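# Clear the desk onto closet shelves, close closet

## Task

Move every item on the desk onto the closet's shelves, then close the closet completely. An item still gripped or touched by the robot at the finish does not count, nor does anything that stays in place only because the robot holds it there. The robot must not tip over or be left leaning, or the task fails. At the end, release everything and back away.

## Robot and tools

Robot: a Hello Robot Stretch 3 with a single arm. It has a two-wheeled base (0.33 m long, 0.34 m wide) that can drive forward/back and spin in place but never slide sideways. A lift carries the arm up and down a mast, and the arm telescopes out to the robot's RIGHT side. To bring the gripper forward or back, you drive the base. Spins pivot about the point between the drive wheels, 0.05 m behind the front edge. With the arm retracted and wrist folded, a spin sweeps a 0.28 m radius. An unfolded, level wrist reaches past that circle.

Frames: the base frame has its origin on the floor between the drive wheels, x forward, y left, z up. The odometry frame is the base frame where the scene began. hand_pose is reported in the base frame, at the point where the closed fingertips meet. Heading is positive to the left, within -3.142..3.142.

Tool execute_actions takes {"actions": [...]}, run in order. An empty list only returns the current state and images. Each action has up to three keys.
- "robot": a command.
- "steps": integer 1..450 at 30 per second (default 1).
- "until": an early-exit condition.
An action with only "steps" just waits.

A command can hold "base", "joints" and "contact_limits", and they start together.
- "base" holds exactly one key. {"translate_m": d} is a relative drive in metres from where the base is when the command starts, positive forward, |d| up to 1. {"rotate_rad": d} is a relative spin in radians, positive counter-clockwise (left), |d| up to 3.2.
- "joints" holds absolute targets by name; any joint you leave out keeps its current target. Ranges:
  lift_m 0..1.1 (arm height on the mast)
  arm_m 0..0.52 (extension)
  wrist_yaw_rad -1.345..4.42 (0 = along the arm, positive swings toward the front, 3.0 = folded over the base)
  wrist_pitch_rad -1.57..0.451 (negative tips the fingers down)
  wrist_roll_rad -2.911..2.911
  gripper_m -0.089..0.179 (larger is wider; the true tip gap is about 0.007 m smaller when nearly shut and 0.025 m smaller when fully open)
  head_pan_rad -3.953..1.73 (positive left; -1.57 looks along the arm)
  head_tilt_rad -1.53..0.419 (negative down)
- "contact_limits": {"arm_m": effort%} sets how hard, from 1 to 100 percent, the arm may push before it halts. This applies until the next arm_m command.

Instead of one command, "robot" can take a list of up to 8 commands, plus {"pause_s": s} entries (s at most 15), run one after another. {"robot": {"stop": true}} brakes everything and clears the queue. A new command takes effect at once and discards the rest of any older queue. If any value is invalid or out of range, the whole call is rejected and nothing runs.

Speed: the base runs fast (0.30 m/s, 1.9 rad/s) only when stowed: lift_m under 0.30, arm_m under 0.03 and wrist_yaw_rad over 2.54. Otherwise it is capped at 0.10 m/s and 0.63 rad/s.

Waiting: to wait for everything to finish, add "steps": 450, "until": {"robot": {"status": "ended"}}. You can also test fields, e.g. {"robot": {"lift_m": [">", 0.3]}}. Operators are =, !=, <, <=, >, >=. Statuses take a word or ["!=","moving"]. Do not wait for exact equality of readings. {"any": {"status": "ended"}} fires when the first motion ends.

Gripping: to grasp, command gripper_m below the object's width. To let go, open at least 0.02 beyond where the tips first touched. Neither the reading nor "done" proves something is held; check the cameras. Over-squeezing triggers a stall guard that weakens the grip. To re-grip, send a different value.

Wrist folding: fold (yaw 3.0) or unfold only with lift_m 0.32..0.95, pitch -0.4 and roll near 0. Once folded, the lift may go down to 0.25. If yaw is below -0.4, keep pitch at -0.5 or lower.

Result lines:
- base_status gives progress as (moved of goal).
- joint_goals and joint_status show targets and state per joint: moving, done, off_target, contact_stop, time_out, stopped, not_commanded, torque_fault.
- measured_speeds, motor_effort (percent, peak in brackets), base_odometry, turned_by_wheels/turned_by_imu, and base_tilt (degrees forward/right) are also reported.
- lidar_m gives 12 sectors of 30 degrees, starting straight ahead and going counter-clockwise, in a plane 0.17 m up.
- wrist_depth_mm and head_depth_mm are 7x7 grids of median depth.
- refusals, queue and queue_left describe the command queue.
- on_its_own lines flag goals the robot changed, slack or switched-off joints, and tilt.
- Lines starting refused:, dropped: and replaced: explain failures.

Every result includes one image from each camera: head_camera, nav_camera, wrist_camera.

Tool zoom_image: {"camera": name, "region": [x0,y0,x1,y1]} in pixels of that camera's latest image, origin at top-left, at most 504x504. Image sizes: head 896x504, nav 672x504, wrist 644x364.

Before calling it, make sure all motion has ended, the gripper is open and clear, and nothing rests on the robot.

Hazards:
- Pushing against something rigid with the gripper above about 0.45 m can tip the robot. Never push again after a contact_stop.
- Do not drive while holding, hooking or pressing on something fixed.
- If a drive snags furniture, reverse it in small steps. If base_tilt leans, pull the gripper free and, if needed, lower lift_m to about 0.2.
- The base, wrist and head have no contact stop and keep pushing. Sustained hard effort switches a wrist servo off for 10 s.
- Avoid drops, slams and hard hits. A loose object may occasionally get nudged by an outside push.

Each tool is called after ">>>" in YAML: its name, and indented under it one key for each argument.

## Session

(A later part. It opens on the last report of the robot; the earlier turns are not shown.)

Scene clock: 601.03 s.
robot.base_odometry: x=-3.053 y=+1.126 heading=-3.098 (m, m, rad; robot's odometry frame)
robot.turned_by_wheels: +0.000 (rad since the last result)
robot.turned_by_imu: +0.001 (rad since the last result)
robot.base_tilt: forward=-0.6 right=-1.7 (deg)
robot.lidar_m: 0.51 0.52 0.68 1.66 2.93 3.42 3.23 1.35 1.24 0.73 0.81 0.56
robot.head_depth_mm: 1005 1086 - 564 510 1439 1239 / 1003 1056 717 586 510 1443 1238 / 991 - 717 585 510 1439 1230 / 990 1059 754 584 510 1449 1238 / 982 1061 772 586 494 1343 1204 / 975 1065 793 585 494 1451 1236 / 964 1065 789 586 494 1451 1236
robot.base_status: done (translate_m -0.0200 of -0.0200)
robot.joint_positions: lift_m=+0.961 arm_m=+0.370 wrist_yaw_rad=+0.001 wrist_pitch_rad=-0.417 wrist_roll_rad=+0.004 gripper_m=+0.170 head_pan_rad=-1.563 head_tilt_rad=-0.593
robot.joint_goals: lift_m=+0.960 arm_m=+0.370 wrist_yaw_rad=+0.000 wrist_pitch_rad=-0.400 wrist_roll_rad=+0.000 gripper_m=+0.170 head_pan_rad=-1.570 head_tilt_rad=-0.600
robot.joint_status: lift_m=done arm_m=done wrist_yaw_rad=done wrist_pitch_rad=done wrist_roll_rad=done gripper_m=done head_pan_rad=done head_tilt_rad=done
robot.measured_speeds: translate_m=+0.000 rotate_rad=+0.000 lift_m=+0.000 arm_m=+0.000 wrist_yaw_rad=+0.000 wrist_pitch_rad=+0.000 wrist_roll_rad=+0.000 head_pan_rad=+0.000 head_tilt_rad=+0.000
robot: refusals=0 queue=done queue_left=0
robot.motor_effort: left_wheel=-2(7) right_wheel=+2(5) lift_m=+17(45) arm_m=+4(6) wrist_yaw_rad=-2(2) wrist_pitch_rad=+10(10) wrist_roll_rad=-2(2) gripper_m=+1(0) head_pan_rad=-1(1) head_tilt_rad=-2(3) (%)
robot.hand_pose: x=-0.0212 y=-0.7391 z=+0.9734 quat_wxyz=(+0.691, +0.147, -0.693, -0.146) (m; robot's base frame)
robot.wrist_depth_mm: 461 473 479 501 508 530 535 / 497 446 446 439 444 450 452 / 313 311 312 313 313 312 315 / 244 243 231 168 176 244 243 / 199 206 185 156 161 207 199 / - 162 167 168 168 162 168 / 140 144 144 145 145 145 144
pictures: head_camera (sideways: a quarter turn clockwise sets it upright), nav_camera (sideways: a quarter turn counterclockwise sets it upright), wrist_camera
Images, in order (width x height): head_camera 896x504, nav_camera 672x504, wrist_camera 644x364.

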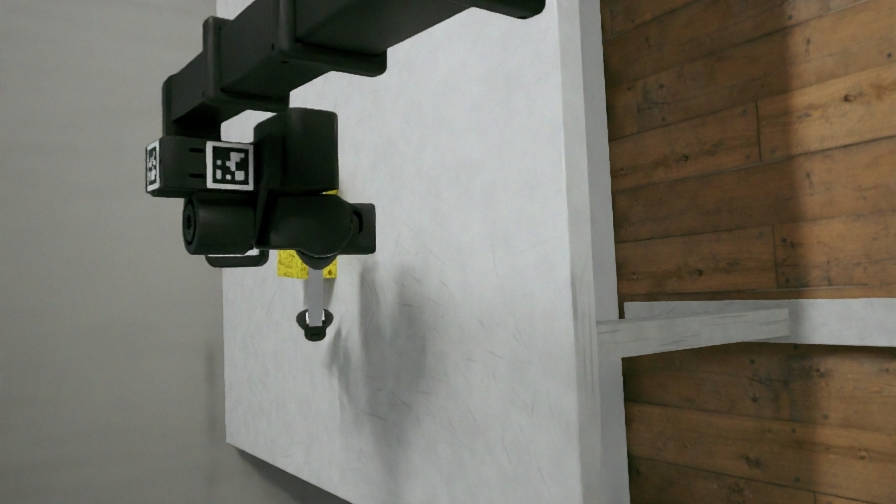

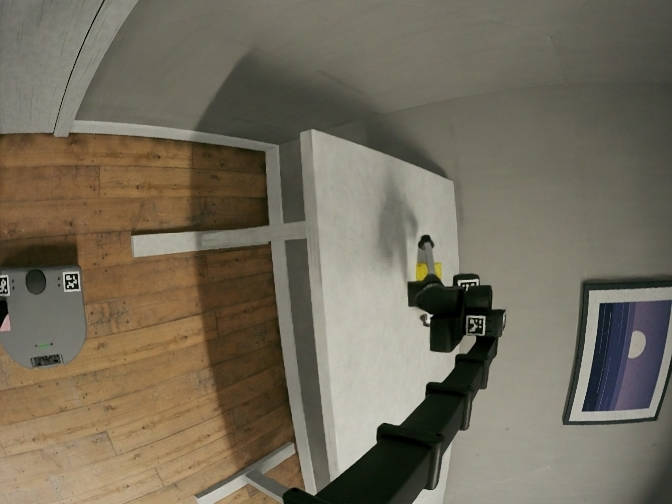

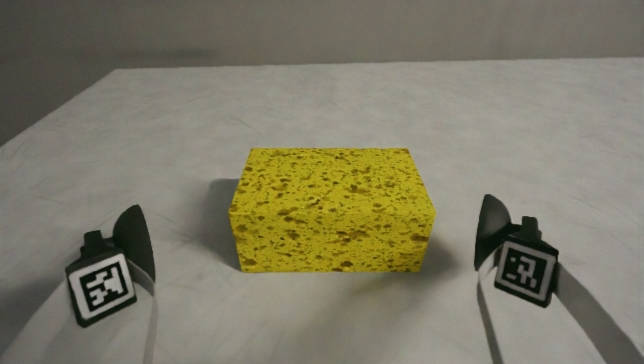

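>>> execute_actions:
  actions:
    - {"robot":[{"joints":{"arm_m":0.405}},{"joints":{"gripper_m":0.06}},{"joints":{"lift_m":1.03}},{"joints":{"arm_m":0.0},"base":{"translate_m":-0.34}}],"steps":450,"until":{"robot":{"status":"ended"}}}

Scene clock: 612.20 s.
robot.base_odometry: x=-2.713 y=+1.140 heading=-3.098 (m, m, rad; robot's odometry frame)
robot.turned_by_wheels: +0.000 (rad since the last result)
robot.turned_by_imu: -0.001 (rad since the last result)
robot.base_tilt: forward=-0.6 right=-1.7 (deg)
robot.lidar_m: 0.85 0.87 1.12 2.71 3.39 3.06 2.90 1.13 1.09 1.20 0.85 0.93
robot.head_depth_mm: 1031 1105 859 - - - 1180 / 1017 1099 881 - - - - / 1014 1094 879 - - - - / 1007 1077 829 381 - 1467 1208 / 999 1073 795 608 1616 1443 1232 / 994 1061 791 584 511 1454 1232 / 985 1062 791 586 510 1415 1239
robot.base_status: done (translate_m -0.3400 of -0.3400)
robot.joint_positions: lift_m=+1.029 arm_m=+0.000 wrist_yaw_rad=+0.001 wrist_pitch_rad=-0.416 wrist_roll_rad=+0.004 gripper_m=+0.072 head_pan_rad=-1.563 head_tilt_rad=-0.593
robot.joint_goals: lift_m=+1.030 arm_m=+0.000 wrist_yaw_rad=+0.000 wrist_pitch_rad=-0.400 wrist_roll_rad=+0.000 gripper_m=+0.070 head_pan_rad=-1.570 head_tilt_rad=-0.600
robot.joint_status: lift_m=done arm_m=done wrist_yaw_rad=done wrist_pitch_rad=done wrist_roll_rad=done gripper_m=done head_pan_rad=done head_tilt_rad=done
robot.measured_speeds: translate_m=+0.000 rotate_rad=+0.000 lift_m=+0.000 arm_m=+0.000 wrist_yaw_rad=+0.000 wrist_pitch_rad=+0.000 wrist_roll_rad=+0.000 head_pan_rad=+0.000 head_tilt_rad=+0.000
robot: refusals=0 queue=done queue_left=0
robot.on_its_own: gripper_m is held at +0.070, not at your +0.060, by its stall guard, which is not easing now
robot.motor_effort: left_wheel=-1(6) right_wheel=+2(3) lift_m=+43(41) arm_m=-2(3) wrist_yaw_rad=-2(1) wrist_pitch_rad=+9(10) wrist_roll_rad=-2(2) gripper_m=-24(100) head_pan_rad=-2(1) head_tilt_rad=-3(3) (%)
robot.hand_pose: x=-0.0212 y=-0.3700 z=+1.0426 quat_wxyz=(+0.691, +0.146, -0.693, -0.146) (m; robot's base frame)
robot.wrist_depth_mm: 764 812 820 841 859 897 894 / 669 659 660 657 658 663 679 / 465 473 474 466 472 469 470 / 361 362 346 168 359 361 361 / 296 299 137 137 137 296 295 / 247 249 141 135 130 272 923 / - 915 - - - - -
pictures: head_camera (sideways: a quarter turn clockwise sets it upright), nav_camera (sideways: a quarter turn counterclockwise sets it upright), wrist_camera
Images, in order (width x height): head_camera 896x504, nav_camera 672x504, wrist_camera 644x364.

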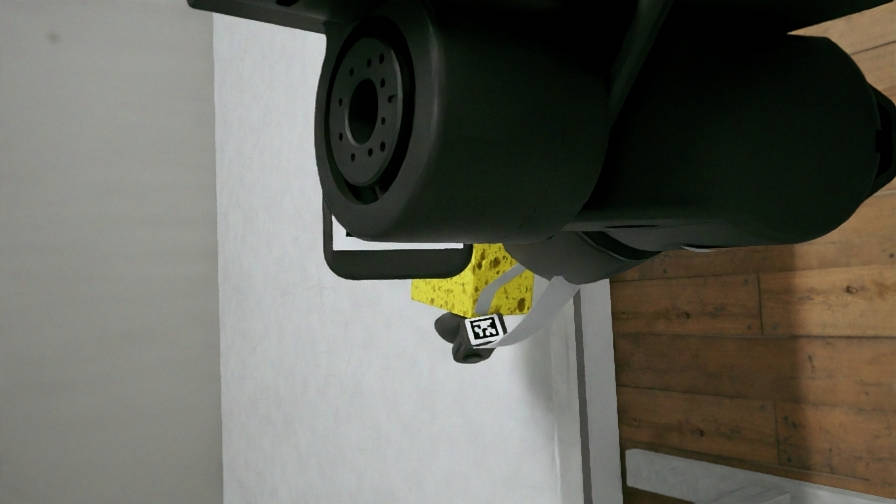

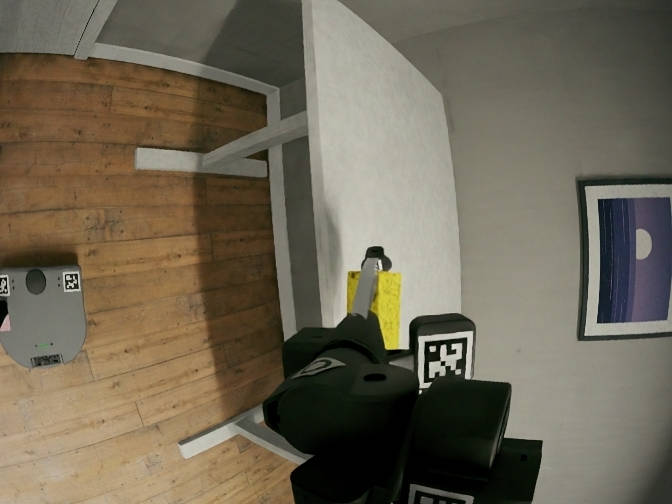

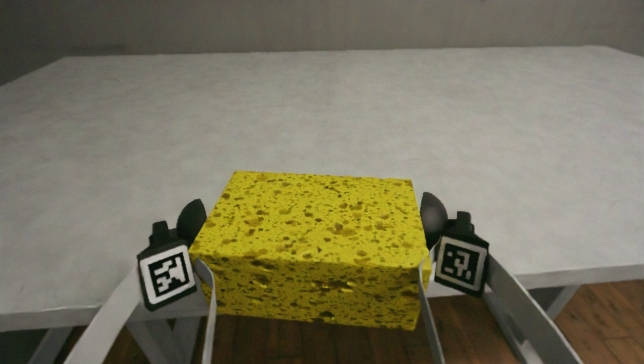

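>>> execute_actions:
  actions:
    - {"robot":[{"base":{"rotate_rad":2.022}},{"base":{"translate_m":1.0},"joints":{"lift_m":0.92}},{"base":{"translate_m":1.0}},{"base":{"translate_m":0.57}},{"base":{"rotate_rad":1.118}}],"steps":450,"until":{"robot":{"status":"ended"}}}
    - {"steps":450,"until":{"robot":{"status":"ended"}}}
    - {"steps":450,"until":{"robot":{"status":"ended"}}}

Scene clock: 652.90 s.
robot.base_odometry: x=-1.494 y=-1.122 heading=+0.041 (m, m, rad; robot's odometry frame)
robot.turned_by_wheels: +3.140 (rad since the last result)
robot.turned_by_imu: +3.174 (rad since the last result)
robot.base_tilt: forward=-0.6 right=-1.8 (deg)
robot.lidar_m: 1.91 1.96 2.60 3.55 2.74 1.95 1.86 0.67 0.66 1.20 0.51 0.65
robot.head_depth_mm: 997 1134 1052 1373 1166 - - / 991 1129 1054 1358 1197 - - / 989 1118 994 1371 1197 - - / 981 1115 1053 1357 1204 - 1209 / 971 1104 1053 1330 1166 1437 1235 / 972 1101 1056 1331 1158 1453 1185 / 968 1093 1050 1327 1097 715 847
robot.base_status: done (rotate_rad +1.1179 of +1.1180)
robot.joint_positions: lift_m=+0.921 arm_m=+0.000 wrist_yaw_rad=+0.001 wrist_pitch_rad=-0.416 wrist_roll_rad=+0.004 gripper_m=+0.072 head_pan_rad=-1.563 head_tilt_rad=-0.593
robot.joint_goals: lift_m=+0.920 arm_m=+0.000 wrist_yaw_rad=+0.000 wrist_pitch_rad=-0.400 wrist_roll_rad=+0.000 gripper_m=+0.070 head_pan_rad=-1.570 head_tilt_rad=-0.600
robot.joint_status: lift_m=done arm_m=done wrist_yaw_rad=done wrist_pitch_rad=done wrist_roll_rad=done gripper_m=done head_pan_rad=done head_tilt_rad=done
robot.measured_speeds: translate_m=+0.000 rotate_rad=+0.000 lift_m=+0.000 arm_m=+0.000 wrist_yaw_rad=+0.000 wrist_pitch_rad=+0.000 wrist_roll_rad=+0.000 head_pan_rad=+0.000 head_tilt_rad=+0.000
robot: refusals=0 queue=done queue_left=0
robot.on_its_own: gripper_m is held at +0.070, not at your +0.060, by its stall guard, which is not easing now
robot.motor_effort: left_wheel=-3(7) right_wheel=+2(7) lift_m=+17(45) arm_m=-2(2) wrist_yaw_rad=-1(1) wrist_pitch_rad=+9(10) wrist_roll_rad=-2(2) gripper_m=-24(24) head_pan_rad=-2(3) head_tilt_rad=-3(3) (%)
robot.hand_pose: x=-0.0212 y=-0.3700 z=+0.9336 quat_wxyz=(+0.691, +0.146, -0.693, -0.146) (m; robot's base frame)
robot.wrist_depth_mm: 793 812 809 836 846 796 553 / 673 660 674 620 670 683 562 / 545 998 - - - 814 554 / 269 - 955 169 - 825 567 / 292 808 137 137 136 792 477 / 328 347 141 135 130 727 475 / 380 426 - - - 903 476
pictures: head_camera (sideways: a quarter turn clockwise sets it upright), nav_camera (sideways: a quarter turn counterclockwise sets it upright), wrist_camera
Images, in order (width x height): head_camera 896x504, nav_camera 672x504, wrist_camera 644x364.

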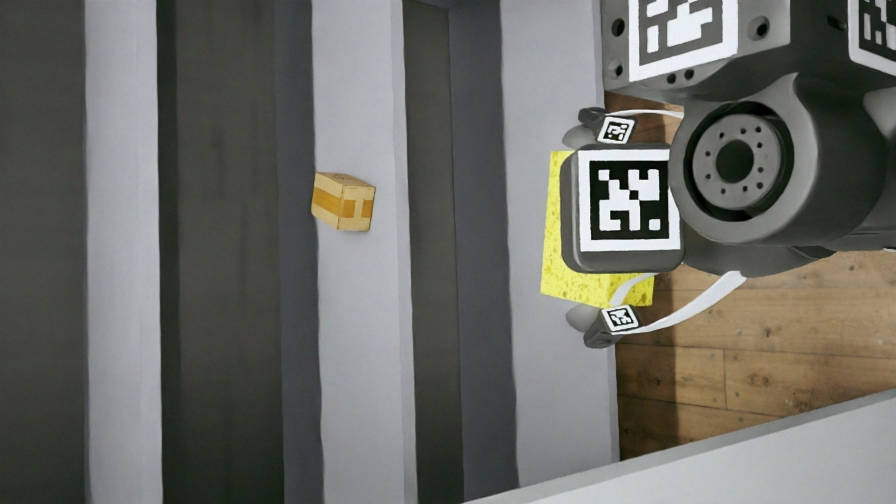

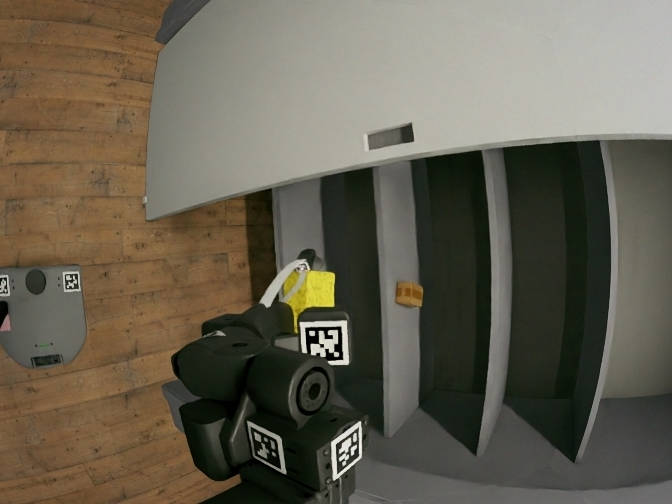

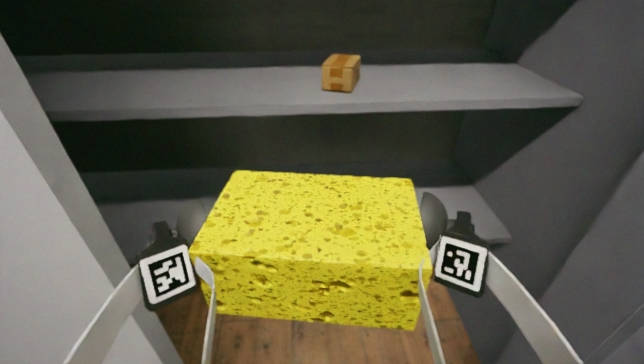

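>>> execute_actions:
  actions:
    - {"robot":[{"base":{"translate_m":-0.2}},{"joints":{"arm_m":0.3}}],"steps":450,"until":{"robot":{"status":"ended"}}}

Scene clock: 662.53 s.
robot.base_odometry: x=-1.694 y=-1.131 heading=+0.041 (m, m, rad; robot's odometry frame)
robot.turned_by_wheels: +0.000 (rad since the last result)
robot.turned_by_imu: -0.001 (rad since the last result)
robot.base_tilt: forward=-0.5 right=-1.7 (deg)
robot.lidar_m: 2.11 2.16 2.85 3.12 2.45 1.74 1.66 1.70 0.54 1.21 0.62 0.66
robot.head_depth_mm: 923 993 954 - 1115 797 905 / 1002 1132 - 1332 1206 1390 1187 / 995 1125 - 1329 1205 1447 1239 / 989 1121 1102 1318 1195 1450 1245 / 985 1117 1055 1362 1203 1443 1245 / 981 1108 1051 1349 1199 1444 1233 / 973 1104 1049 1332 1166 1445 1234
robot.base_status: done (translate_m -0.2000 of -0.2000)
robot.joint_positions: lift_m=+0.921 arm_m=+0.300 wrist_yaw_rad=+0.001 wrist_pitch_rad=-0.416 wrist_roll_rad=+0.004 gripper_m=+0.072 head_pan_rad=-1.563 head_tilt_rad=-0.593
robot.joint_goals: lift_m=+0.920 arm_m=+0.300 wrist_yaw_rad=+0.000 wrist_pitch_rad=-0.400 wrist_roll_rad=+0.000 gripper_m=+0.070 head_pan_rad=-1.570 head_tilt_rad=-0.600
robot.joint_status: lift_m=done arm_m=done wrist_yaw_rad=done wrist_pitch_rad=done wrist_roll_rad=done gripper_m=done head_pan_rad=done head_tilt_rad=done
robot.measured_speeds: translate_m=+0.000 rotate_rad=+0.000 lift_m=+0.000 arm_m=+0.000 wrist_yaw_rad=+0.000 wrist_pitch_rad=+0.000 wrist_roll_rad=+0.000 head_pan_rad=+0.000 head_tilt_rad=+0.000
robot: refusals=0 queue=done queue_left=0
robot.on_its_own: gripper_m is held at +0.070, not at your +0.060, by its stall guard, which is not easing now
robot.motor_effort: left_wheel=-2(7) right_wheel=+2(3) lift_m=+17(17) arm_m=+4(5) wrist_yaw_rad=-1(1) wrist_pitch_rad=+9(9) wrist_roll_rad=-2(2) gripper_m=-24(24) head_pan_rad=-1(2) head_tilt_rad=-3(2) (%)
robot.hand_pose: x=-0.0212 y=-0.6692 z=+0.9336 quat_wxyz=(+0.691, +0.146, -0.693, -0.146) (m; robot's base frame)
robot.wrist_depth_mm: 567 560 573 600 594 479 340 / 603 609 610 628 634 489 337 / 470 466 421 472 466 447 343 / 364 353 347 168 366 362 347 / 321 528 137 137 137 475 349 / 667 685 141 134 130 450 352 / 594 592 588 580 579 552 342
pictures: head_camera (sideways: a quarter turn clockwise sets it upright), nav_camera (sideways: a quarter turn counterclockwise sets it upright), wrist_camera
Images, in order (width x height): head_camera 896x504, nav_camera 672x504, wrist_camera 644x364.

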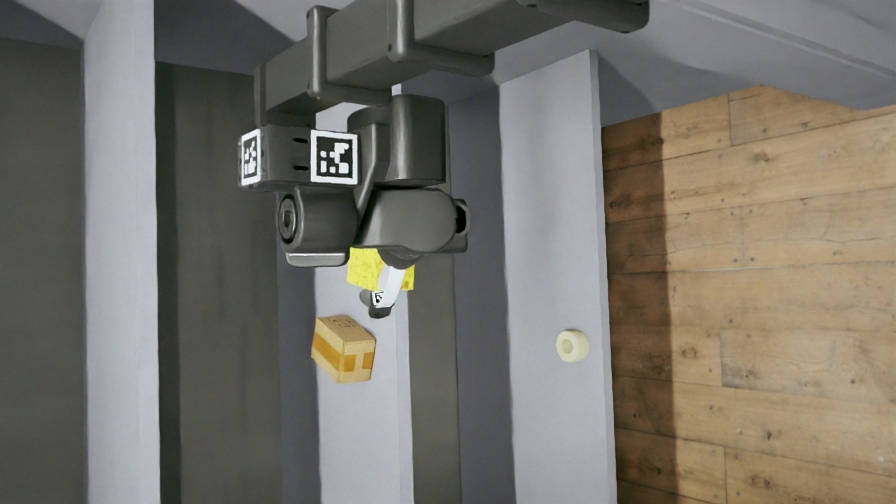

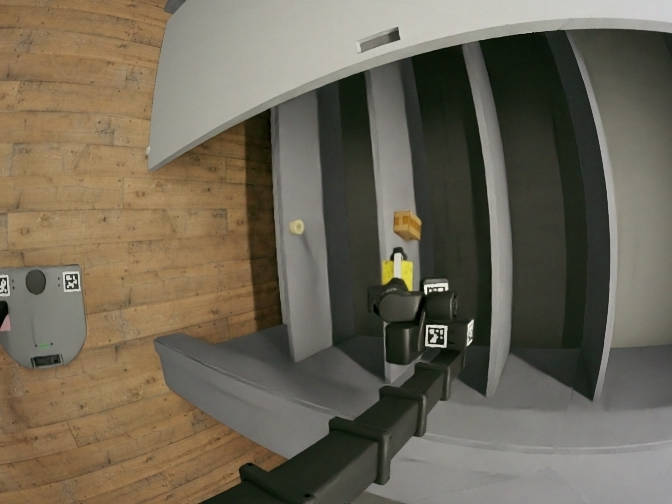

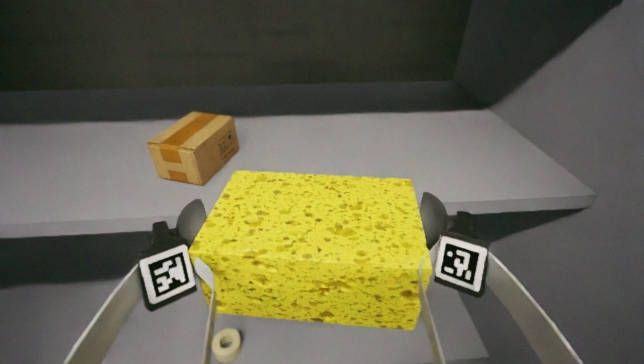

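>>> execute_actions:
  actions:
    - {"robot":[{"base":{"translate_m":-0.05}},{"joints":{"arm_m":0.48}},{"joints":{"lift_m":0.875}}],"steps":450,"until":{"robot":{"status":"ended"}}}

Scene clock: 672.37 s.
robot.base_odometry: x=-1.744 y=-1.133 heading=+0.041 (m, m, rad; robot's odometry frame)
robot.turned_by_wheels: +0.000 (rad since the last result)
robot.turned_by_imu: +0.001 (rad since the last result)
robot.base_tilt: forward=-0.5 right=-1.7 (deg)
robot.lidar_m: 2.16 2.21 2.93 3.09 2.38 1.69 1.61 1.65 0.52 1.07 0.66 0.67
robot.head_depth_mm: 838 857 874 - - 739 902 / 999 1107 - 1335 1159 1301 961 / 995 1118 - 1369 1204 1449 1237 / 993 1117 978 1368 1202 1439 1232 / 983 1118 1049 1362 1199 1450 1236 / 980 1111 1000 1352 1202 1437 1236 / 975 1107 1048 1326 1167 1446 1235
robot.base_status: done (translate_m -0.0500 of -0.0500)
robot.joint_positions: lift_m=+0.876 arm_m=+0.480 wrist_yaw_rad=+0.001 wrist_pitch_rad=-0.416 wrist_roll_rad=+0.004 gripper_m=+0.072 head_pan_rad=-1.563 head_tilt_rad=-0.593
robot.joint_goals: lift_m=+0.875 arm_m=+0.480 wrist_yaw_rad=+0.000 wrist_pitch_rad=-0.400 wrist_roll_rad=+0.000 gripper_m=+0.070 head_pan_rad=-1.570 head_tilt_rad=-0.600
robot.joint_status: lift_m=done arm_m=done wrist_yaw_rad=done wrist_pitch_rad=done wrist_roll_rad=done gripper_m=done head_pan_rad=done head_tilt_rad=done
robot.measured_speeds: translate_m=+0.000 rotate_rad=+0.000 lift_m=+0.000 arm_m=+0.000 wrist_yaw_rad=+0.000 wrist_pitch_rad=+0.000 wrist_roll_rad=+0.000 head_pan_rad=+0.000 head_tilt_rad=+0.000
robot: refusals=0 queue=done queue_left=0
robot.on_its_own: gripper_m is held at +0.070, not at your +0.060, by its stall guard, which is not easing now
robot.motor_effort: left_wheel=-2(6) right_wheel=+1(6) lift_m=+17(12) arm_m=+3(3) wrist_yaw_rad=-2(2) wrist_pitch_rad=+9(9) wrist_roll_rad=-2(2) gripper_m=-24(24) head_pan_rad=-2(2) head_tilt_rad=-2(2) (%)
robot.hand_pose: x=-0.0212 y=-0.8492 z=+0.8886 quat_wxyz=(+0.691, +0.146, -0.693, -0.146) (m; robot's base frame)
robot.wrist_depth_mm: 405 410 417 434 440 397 276 / 442 449 458 463 473 401 277 / 373 371 374 374 372 362 280 / 212 287 275 169 291 288 271 / 203 234 137 138 137 234 234 / 193 197 141 134 131 198 198 / 173 171 170 167 167 172 176
pictures: head_camera (sideways: a quarter turn clockwise sets it upright), nav_camera (sideways: a quarter turn counterclockwise sets it upright), wrist_camera
Images, in order (width x height): head_camera 896x504, nav_camera 672x504, wrist_camera 644x364.

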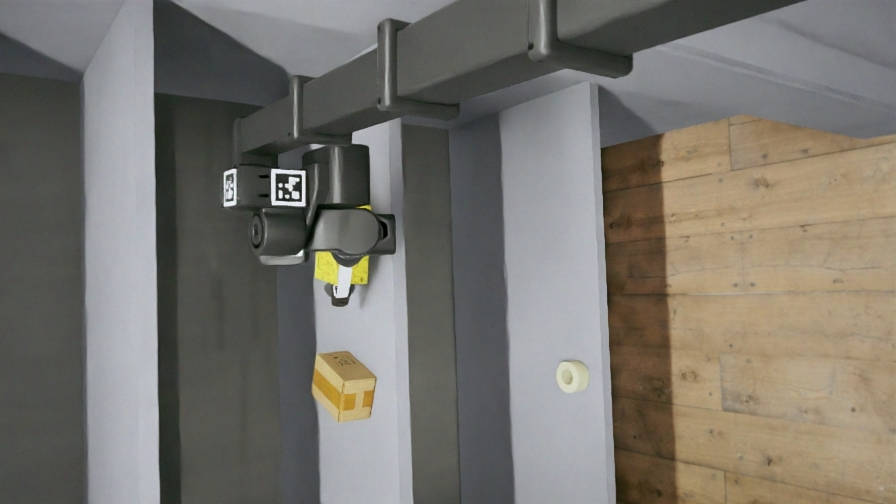

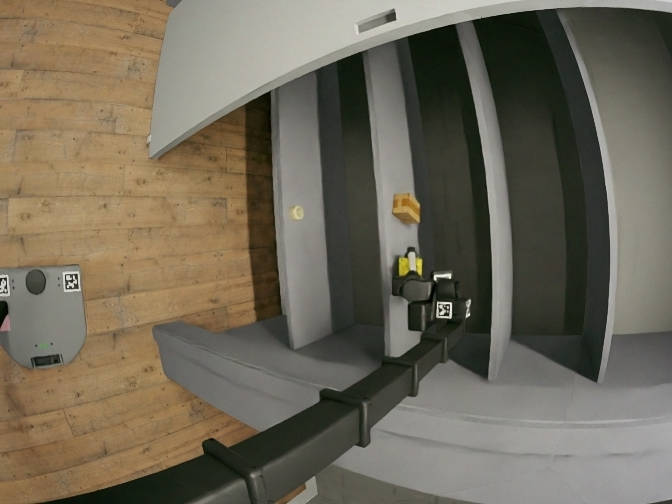

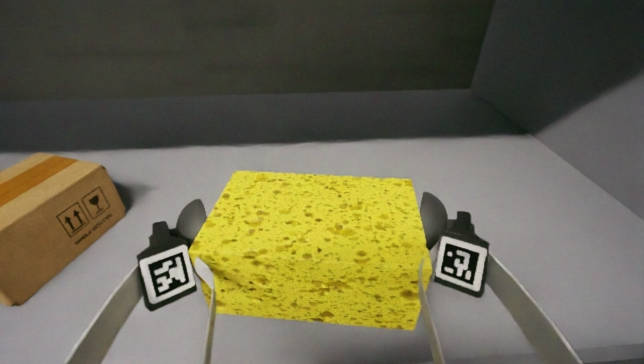

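>>> execute_actions:
  actions:
    - {"robot":[{"joints":{"lift_m":0.857}},{"joints":{"gripper_m":0.13}},{"joints":{"arm_m":0.0}},{"joints":{"gripper_m":0.0,"wrist_roll_rad":1.57,"wrist_pitch_rad":0,"lift_m":0.3,"head_pan_rad":-1.2,"head_tilt_rad":-0.7},"base":{"translate_m":1.0}}],"steps":450,"until":{"robot":{"status":"ended"}}}
    - {"steps":200,"until":{"robot":{"status":"ended"}}}

Scene clock: 695.60 s.
robot.base_odometry: x=-0.745 y=-1.091 heading=+0.041 (m, m, rad; robot's odometry frame)
robot.turned_by_wheels: +0.000 (rad since the last result)
robot.turned_by_imu: +0.011 (rad since the last result)
robot.base_tilt: forward=-0.6 right=-1.7 (deg)
robot.lidar_m: 1.16 1.19 1.59 3.60 3.27 2.75 2.61 0.66 0.47 0.45 0.46 0.59
robot.head_depth_mm: 344 382 431 493 575 690 863 / 354 394 446 513 601 731 918 / 365 408 463 535 632 776 1000 / 375 422 479 557 666 826 1094 / 394 452 542 640 752 921 1129 / 432 473 523 590 696 899 1140 / 391 436 506 612 756 1060 1181
robot.base_status: done (translate_m +1.0000 of +1.0000)
robot.joint_positions: lift_m=+0.301 arm_m=+0.000 wrist_yaw_rad=+0.001 wrist_pitch_rad=-0.022 wrist_roll_rad=+1.567 gripper_m=+0.000 head_pan_rad=-1.207 head_tilt_rad=-0.691
robot.joint_goals: lift_m=+0.300 arm_m=+0.000 wrist_yaw_rad=+0.000 wrist_pitch_rad=+0.000 wrist_roll_rad=+1.570 gripper_m=+0.000 head_pan_rad=-1.200 head_tilt_rad=-0.700
robot.joint_status: lift_m=done arm_m=done wrist_yaw_rad=done wrist_pitch_rad=done wrist_roll_rad=done gripper_m=done head_pan_rad=done head_tilt_rad=done
robot.measured_speeds: translate_m=+0.000 rotate_rad=+0.000 lift_m=+0.000 arm_m=+0.000 wrist_yaw_rad=+0.000 wrist_pitch_rad=+0.000 wrist_roll_rad=+0.000 head_pan_rad=+0.000 head_tilt_rad=+0.000
robot: refusals=0 queue=done queue_left=0
robot.motor_effort: left_wheel=-3(4) right_wheel=+2(7) lift_m=+17(14) arm_m=-2(2) wrist_yaw_rad=-1(2) wrist_pitch_rad=+13(13) wrist_roll_rad=+0(3) gripper_m=-3(100) head_pan_rad=+4(17) head_tilt_rad=-3(12) (%)
robot.hand_pose: x=-0.0210 y=-0.4010 z=+0.4093 quat_wxyz=(+0.002, +0.001, -1.000, -0.011) (m; robot's base frame)
robot.wrist_depth_mm: 179 180 183 185 189 192 193 / 184 185 189 192 195 198 200 / 191 190 194 197 200 203 206 / 196 199 201 203 208 211 216 / 202 206 209 - 215 220 223 / 209 210 216 220 222 225 231 / 216 221 224 227 231 236 240
pictures: head_camera (sideways: a quarter turn clockwise sets it upright), nav_camera (sideways: a quarter turn counterclockwise sets it upright), wrist_camera
Images, in order (width x height): head_camera 896x504, nav_camera 672x504, wrist_camera 644x364.

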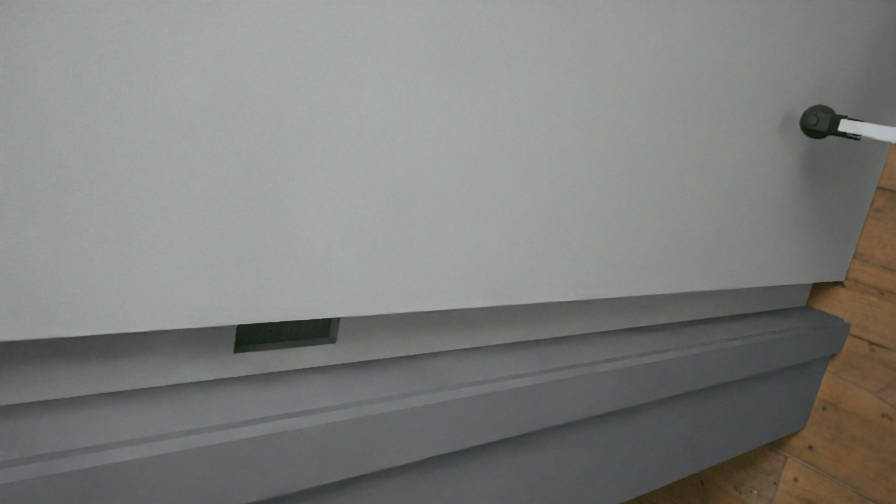

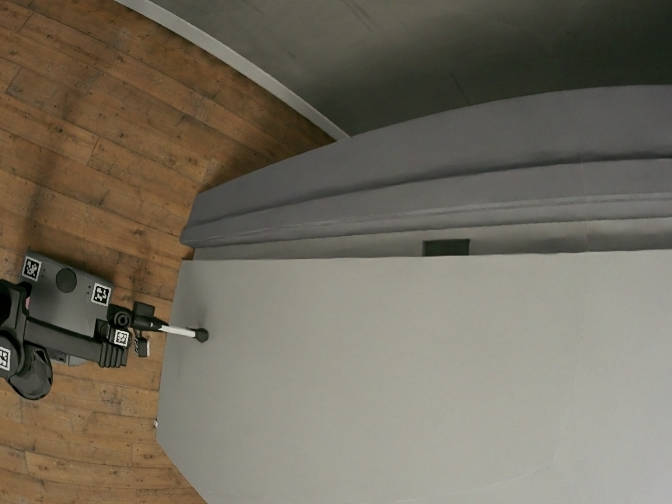

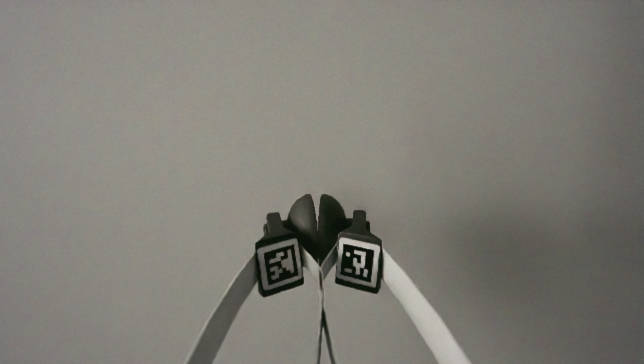

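>>> execute_actions:
  actions:
    - {"robot":{"base":{"translate_m":0.2},"joints":{"head_pan_rad":-1.57,"head_tilt_rad":-1.0}},"steps":200,"until":{"robot":{"status":"ended"}}}

Scene clock: 702.67 s.
robot.base_odometry: x=-0.545 y=-1.083 heading=+0.041 (m, m, rad; robot's odometry frame)
robot.turned_by_wheels: +0.000 (rad since the last result)
robot.turned_by_imu: +0.003 (rad since the last result)
robot.base_tilt: forward=-0.6 right=-1.7 (deg)
robot.lidar_m: 0.96 0.99 1.31 3.29 3.72 2.95 2.81 0.65 0.46 0.41 0.42 1.01
robot.head_depth_mm: 403 481 592 775 1115 1214 1104 / 401 478 590 766 1103 1205 - / 399 475 583 760 1085 1245 - / 407 486 599 787 1121 1225 - / 453 522 611 747 1035 1207 1099 / 381 441 530 707 998 1207 1112 / 362 440 544 701 1288 1217 1103
robot.base_status: done (translate_m +0.2000 of +0.2000)
robot.joint_positions: lift_m=+0.301 arm_m=+0.000 wrist_yaw_rad=+0.001 wrist_pitch_rad=-0.022 wrist_roll_rad=+1.567 gripper_m=+0.000 head_pan_rad=-1.563 head_tilt_rad=-0.987
robot.joint_goals: lift_m=+0.300 arm_m=+0.000 wrist_yaw_rad=+0.000 wrist_pitch_rad=+0.000 wrist_roll_rad=+1.570 gripper_m=+0.000 head_pan_rad=-1.570 head_tilt_rad=-1.000
robot.joint_status: lift_m=done arm_m=done wrist_yaw_rad=done wrist_pitch_rad=done wrist_roll_rad=done gripper_m=done head_pan_rad=done head_tilt_rad=done
robot.measured_speeds: translate_m=+0.000 rotate_rad=+0.000 lift_m=+0.000 arm_m=+0.000 wrist_yaw_rad=+0.000 wrist_pitch_rad=+0.000 wrist_roll_rad=+0.000 head_pan_rad=+0.000 head_tilt_rad=+0.000
robot: refusals=0 queue=done queue_left=0
robot.motor_effort: left_wheel=-3(4) right_wheel=+2(7) lift_m=+17(17) arm_m=-2(2) wrist_yaw_rad=-1(1) wrist_pitch_rad=+13(13) wrist_roll_rad=+0(1) gripper_m=-4(3) head_pan_rad=-1(17) head_tilt_rad=-5(19) (%)
robot.hand_pose: x=-0.0210 y=-0.4010 z=+0.4093 quat_wxyz=(+0.002, +0.001, -1.000, -0.011) (m; robot's base frame)
robot.wrist_depth_mm: 172 174 176 178 181 183 185 / 176 178 181 183 187 189 192 / 181 185 186 191 193 196 199 / 188 192 193 196 199 202 206 / 195 197 200 - 206 210 213 / 249 253 254 260 260 264 271 / 217 217 217 214 214 213 212
pictures: head_camera (sideways: a quarter turn clockwise sets it upright), nav_camera (sideways: a quarter turn counterclockwise sets it upright), wrist_camera
Images, in order (width x height): head_camera 896x504, nav_camera 672x504, wrist_camera 644x364.

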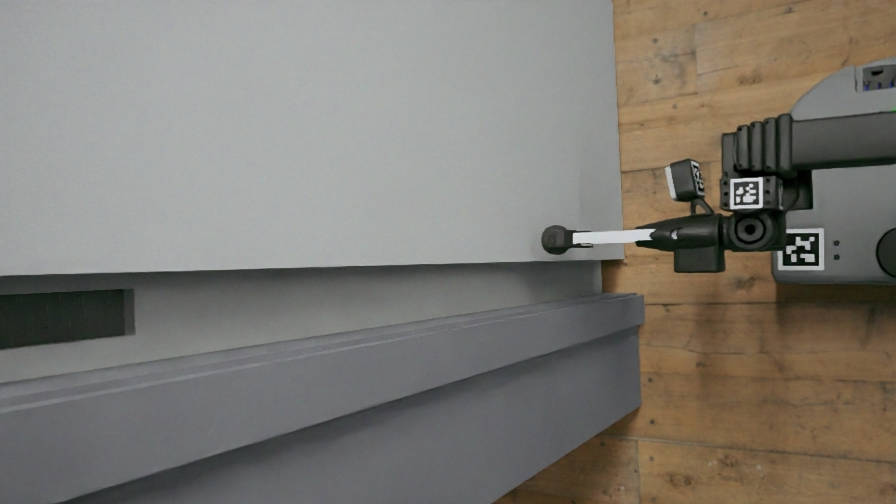

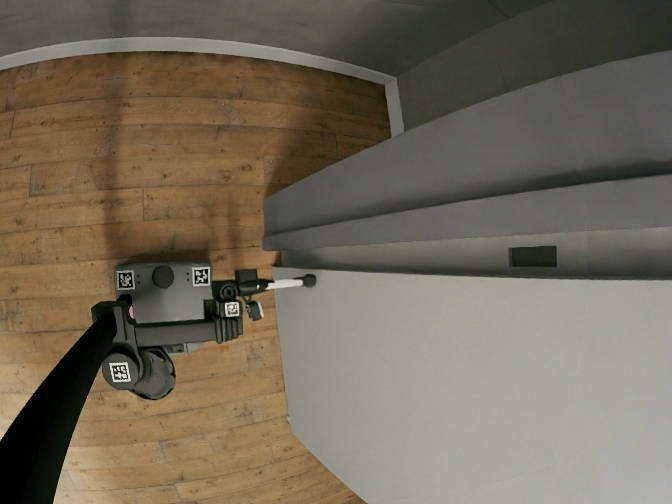

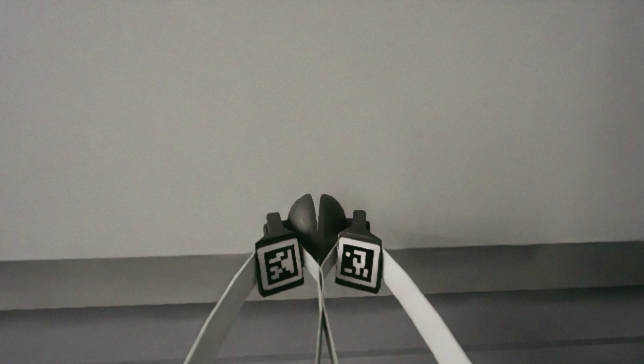

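>>> execute_actions:
  actions:
    - {"robot":[{"base":{"translate_m":0.06}},{"joints":{"arm_m":0.05}}],"steps":200,"until":{"robot":{"status":"ended"}}}

Scene clock: 708.77 s.
robot.base_odometry: x=-0.485 y=-1.081 heading=+0.041 (m, m, rad; robot's odometry frame)
robot.turned_by_wheels: +0.000 (rad since the last result)
robot.turned_by_imu: +0.001 (rad since the last result)
robot.base_tilt: forward=-0.5 right=-1.8 (deg)
robot.lidar_m: 0.90 0.93 1.23 3.10 3.71 3.02 2.87 0.64 0.46 0.41 0.43 0.94
robot.head_depth_mm: 400 477 590 769 1115 1204 1107 / 400 475 585 762 1100 1222 - / 426 499 600 755 1072 - - / 440 511 623 787 1063 1196 - / 364 431 530 707 1007 1215 1104 / 370 444 544 703 1063 1204 1110 / 373 442 540 763 1330 1211 1103
robot.base_status: done (translate_m +0.0600 of +0.0600)
robot.joint_positions: lift_m=+0.301 arm_m=+0.050 wrist_yaw_rad=+0.001 wrist_pitch_rad=-0.022 wrist_roll_rad=+1.567 gripper_m=+0.000 head_pan_rad=-1.563 head_tilt_rad=-0.987
robot.joint_goals: lift_m=+0.300 arm_m=+0.050 wrist_yaw_rad=+0.000 wrist_pitch_rad=+0.000 wrist_roll_rad=+1.570 gripper_m=+0.000 head_pan_rad=-1.570 head_tilt_rad=-1.000
robot.joint_status: lift_m=done arm_m=done wrist_yaw_rad=done wrist_pitch_rad=done wrist_roll_rad=done gripper_m=done head_pan_rad=done head_tilt_rad=done
robot.measured_speeds: translate_m=+0.000 rotate_rad=+0.000 lift_m=+0.000 arm_m=+0.000 wrist_yaw_rad=+0.000 wrist_pitch_rad=+0.000 wrist_roll_rad=+0.000 head_pan_rad=+0.000 head_tilt_rad=+0.000
robot: refusals=0 queue=done queue_left=0
robot.motor_effort: left_wheel=-3(5) right_wheel=+2(7) lift_m=+17(17) arm_m=+4(4) wrist_yaw_rad=-1(1) wrist_pitch_rad=+13(13) wrist_roll_rad=+1(1) gripper_m=-4(3) head_pan_rad=-1(1) head_tilt_rad=-4(4) (%)
robot.hand_pose: x=-0.0210 y=-0.4502 z=+0.4093 quat_wxyz=(+0.002, +0.001, -1.000, -0.011) (m; robot's base frame)
robot.wrist_depth_mm: 125 127 129 131 133 134 136 / 130 132 133 135 137 139 140 / 133 135 136 139 142 144 146 / 138 140 188 191 194 198 201 / 188 191 194 - 201 206 207 / 175 174 174 162 171 170 169 / 135 137 139 139 139 137 137
pictures: head_camera (sideways: a quarter turn clockwise sets it upright), nav_camera (sideways: a quarter turn counterclockwise sets it upright), wrist_camera
Images, in order (width x height): head_camera 896x504, nav_camera 672x504, wrist_camera 644x364.

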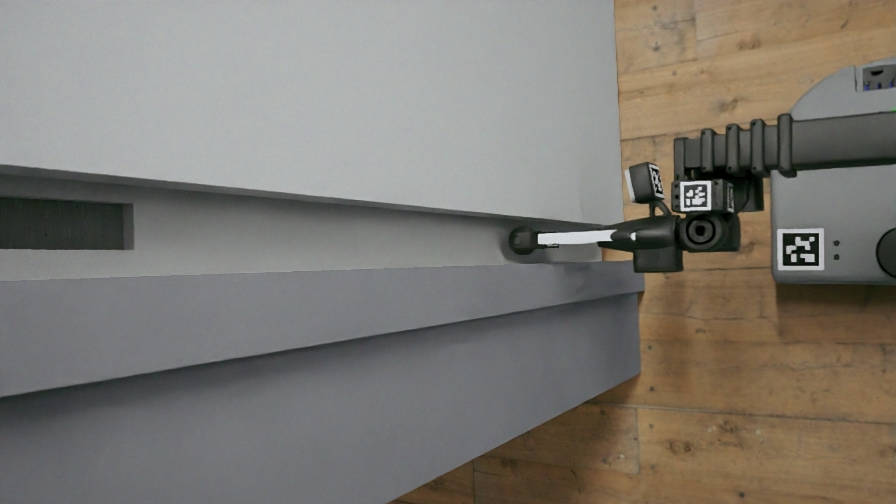

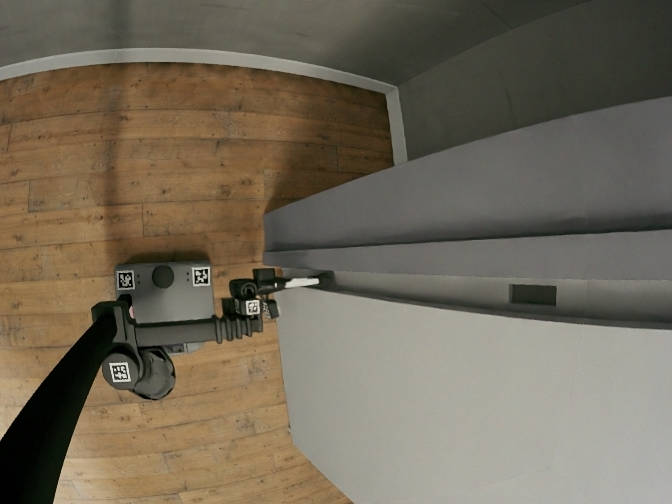

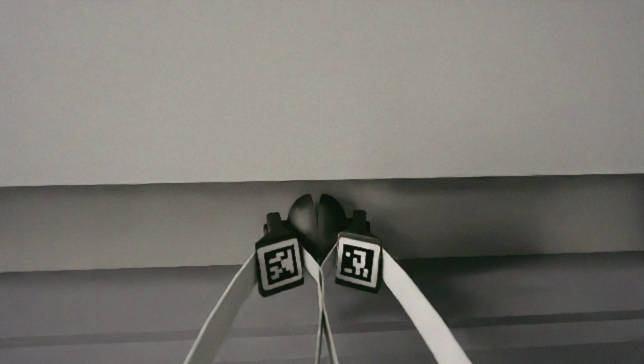

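>>> execute_actions:
  actions:
    - {"robot":[{"joints":{"arm_m":0.042}},{"base":{"translate_m":-0.15}}],"steps":200,"until":{"robot":{"status":"ended"}}}

Scene clock: 713.90 s.
robot.base_odometry: x=-0.635 y=-1.087 heading=+0.041 (m, m, rad; robot's odometry frame)
robot.turned_by_wheels: +0.000 (rad since the last result)
robot.turned_by_imu: -0.001 (rad since the last result)
robot.base_tilt: forward=-0.5 right=-1.8 (deg)
robot.lidar_m: 1.05 1.08 1.44 3.60 3.71 2.84 2.72 0.65 0.46 0.44 0.44 1.10
robot.head_depth_mm: 406 483 596 775 1117 1212 1104 / 403 480 592 770 1103 1219 - / 410 490 588 763 1088 - - / 447 529 654 827 1152 1185 - / 443 527 647 838 1161 1208 1099 / 441 524 643 772 1002 1203 1108 / 449 496 565 685 996 1208 1102
robot.base_status: done (translate_m -0.1500 of -0.1500)
robot.joint_positions: lift_m=+0.301 arm_m=+0.042 wrist_yaw_rad=+0.008 wrist_pitch_rad=-0.021 wrist_roll_rad=+1.567 gripper_m=+0.000 head_pan_rad=-1.563 head_tilt_rad=-0.987
robot.joint_goals: lift_m=+0.300 arm_m=+0.042 wrist_yaw_rad=+0.000 wrist_pitch_rad=+0.000 wrist_roll_rad=+1.570 gripper_m=+0.000 head_pan_rad=-1.570 head_tilt_rad=-1.000
robot.joint_status: lift_m=done arm_m=done wrist_yaw_rad=done wrist_pitch_rad=done wrist_roll_rad=done gripper_m=done head_pan_rad=done head_tilt_rad=done
robot.measured_speeds: translate_m=+0.000 rotate_rad=+0.000 lift_m=+0.000 arm_m=+0.000 wrist_yaw_rad=+0.000 wrist_pitch_rad=+0.000 wrist_roll_rad=+0.000 head_pan_rad=+0.000 head_tilt_rad=+0.000
robot: refusals=0 queue=done queue_left=0
robot.motor_effort: left_wheel=-1(7) right_wheel=-1(27) lift_m=+17(16) arm_m=-2(4) wrist_yaw_rad=-6(41) wrist_pitch_rad=+12(13) wrist_roll_rad=+1(0) gripper_m=-3(3) head_pan_rad=-2(2) head_tilt_rad=-5(6) (%)
robot.hand_pose: x=-0.0193 y=-0.4430 z=+0.4094 quat_wxyz=(+0.002, +0.004, -1.000, -0.011) (m; robot's base frame)
robot.wrist_depth_mm: 134 136 138 139 142 144 145 / 138 140 142 144 146 149 151 / 143 144 147 150 152 153 156 / 148 150 152 154 156 159 162 / 200 204 207 - 215 217 222 / 209 214 214 219 223 226 231 / 215 221 224 229 232 237 241
pictures: head_camera (sideways: a quarter turn clockwise sets it upright), nav_camera (sideways: a quarter turn counterclockwise sets it upright), wrist_camera
Images, in order (width x height): head_camera 896x504, nav_camera 672x504, wrist_camera 644x364.

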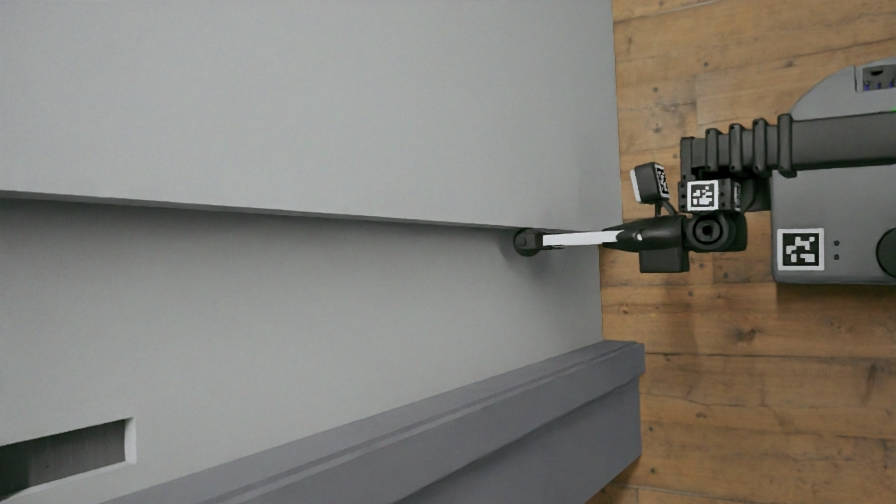

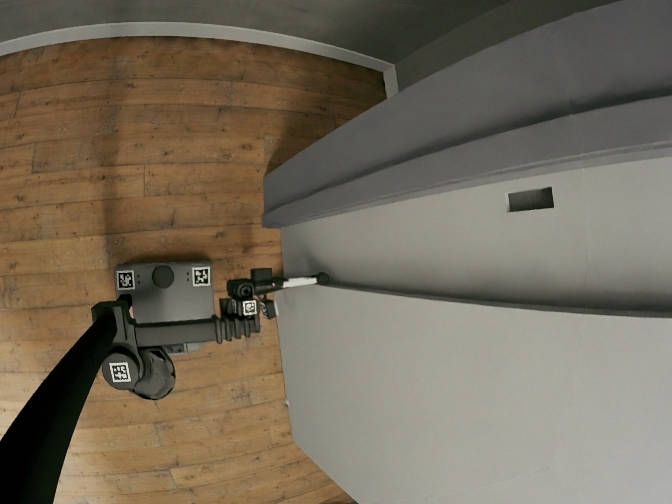

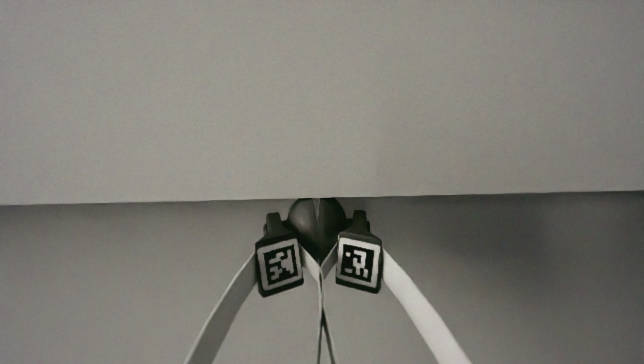

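Works great, no yaw. Continue.

>>> execute_actions:
  actions:
    - {"robot":[{"base":{"translate_m":-0.25}}],"steps":200,"until":{"robot":{"status":"ended"}}}

Scene clock: 718.77 s.
robot.base_odometry: x=-0.885 y=-1.097 heading=+0.041 (m, m, rad; robot's odometry frame)
robot.turned_by_wheels: +0.000 (rad since the last result)
robot.turned_by_imu: -0.002 (rad since the last result)
robot.base_tilt: forward=-0.6 right=-1.8 (deg)
robot.lidar_m: 1.30 1.33 1.77 3.59 3.22 2.60 2.47 0.67 0.48 0.45 0.51 0.59
robot.head_depth_mm: 417 497 614 801 1160 1207 1106 / 415 494 609 793 1144 1213 - / 413 490 603 789 1125 - - / 455 539 646 856 1166 1179 - / 454 538 660 855 1214 1202 1104 / 451 536 655 845 1197 1208 1104 / 449 532 649 842 1169 1213 1105
robot.base_status: done (translate_m -0.2500 of -0.2500)
robot.joint_positions: lift_m=+0.301 arm_m=+0.042 wrist_yaw_rad=+0.049 wrist_pitch_rad=-0.020 wrist_roll_rad=+1.567 gripper_m=+0.000 head_pan_rad=-1.563 head_tilt_rad=-0.987
robot.joint_goals: lift_m=+0.300 arm_m=+0.042 wrist_yaw_rad=+0.047 wrist_pitch_rad=+0.000 wrist_roll_rad=+1.570 gripper_m=+0.000 head_pan_rad=-1.570 head_tilt_rad=-1.000
robot.joint_status: lift_m=done arm_m=done wrist_yaw_rad=done wrist_pitch_rad=done wrist_roll_rad=done gripper_m=done head_pan_rad=done head_tilt_rad=done
robot.measured_speeds: translate_m=+0.000 rotate_rad=+0.000 lift_m=+0.000 arm_m=+0.000 wrist_yaw_rad=+0.000 wrist_pitch_rad=+0.000 wrist_roll_rad=+0.000 head_pan_rad=+0.000 head_tilt_rad=+0.000
robot: refusals=0 queue=done queue_left=0
robot.on_its_own: wrist_yaw_rad is held at +0.047, not at your +0.000, by its stall guard, which is not easing now
robot.motor_effort: left_wheel=-2(6) right_wheel=+2(23) lift_m=+16(17) arm_m=-2(2) wrist_yaw_rad=-2(33) wrist_pitch_rad=+11(13) wrist_roll_rad=+0(1) gripper_m=-3(3) head_pan_rad=-3(3) head_tilt_rad=-5(4) (%)
robot.hand_pose: x=-0.0087 y=-0.4427 z=+0.4098 quat_wxyz=(+0.002, +0.025, -1.000, -0.010) (m; robot's base frame)
robot.wrist_depth_mm: 142 144 146 148 150 152 154 / 148 149 151 154 156 158 161 / 154 156 159 160 161 165 168 / 160 161 164 167 169 172 175 / 215 216 216 - 225 231 236 / 222 226 229 234 236 241 245 / 232 235 239 246 246 252 257
pictures: head_camera (sideways: a quarter turn clockwise sets it upright), nav_camera (sideways: a quarter turn counterclockwise sets it upright), wrist_camera
Images, in order (width x height): head_camera 896x504, nav_camera 672x504, wrist_camera 644x364.

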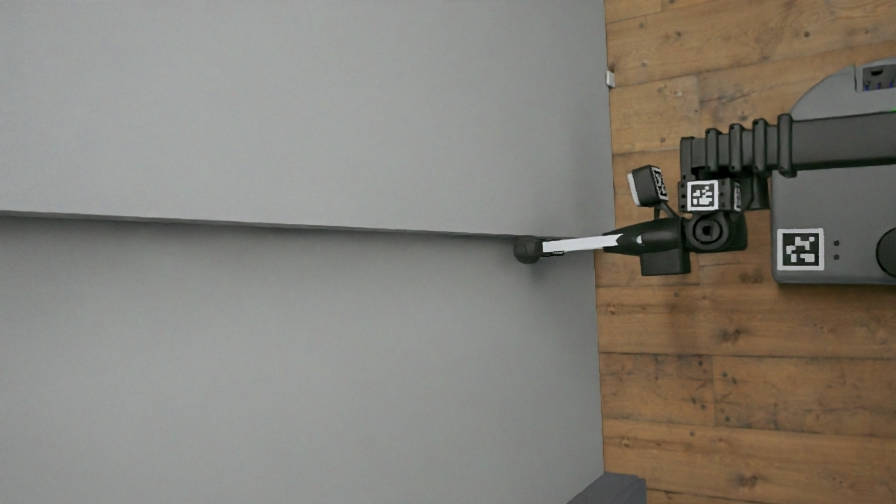

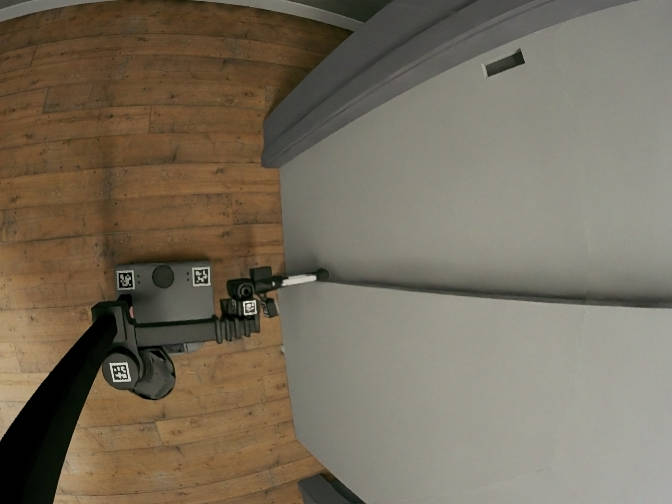

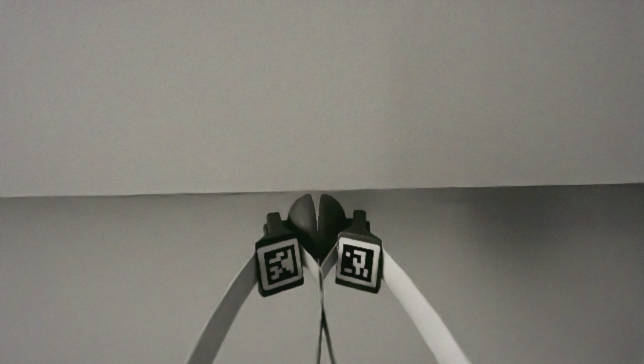

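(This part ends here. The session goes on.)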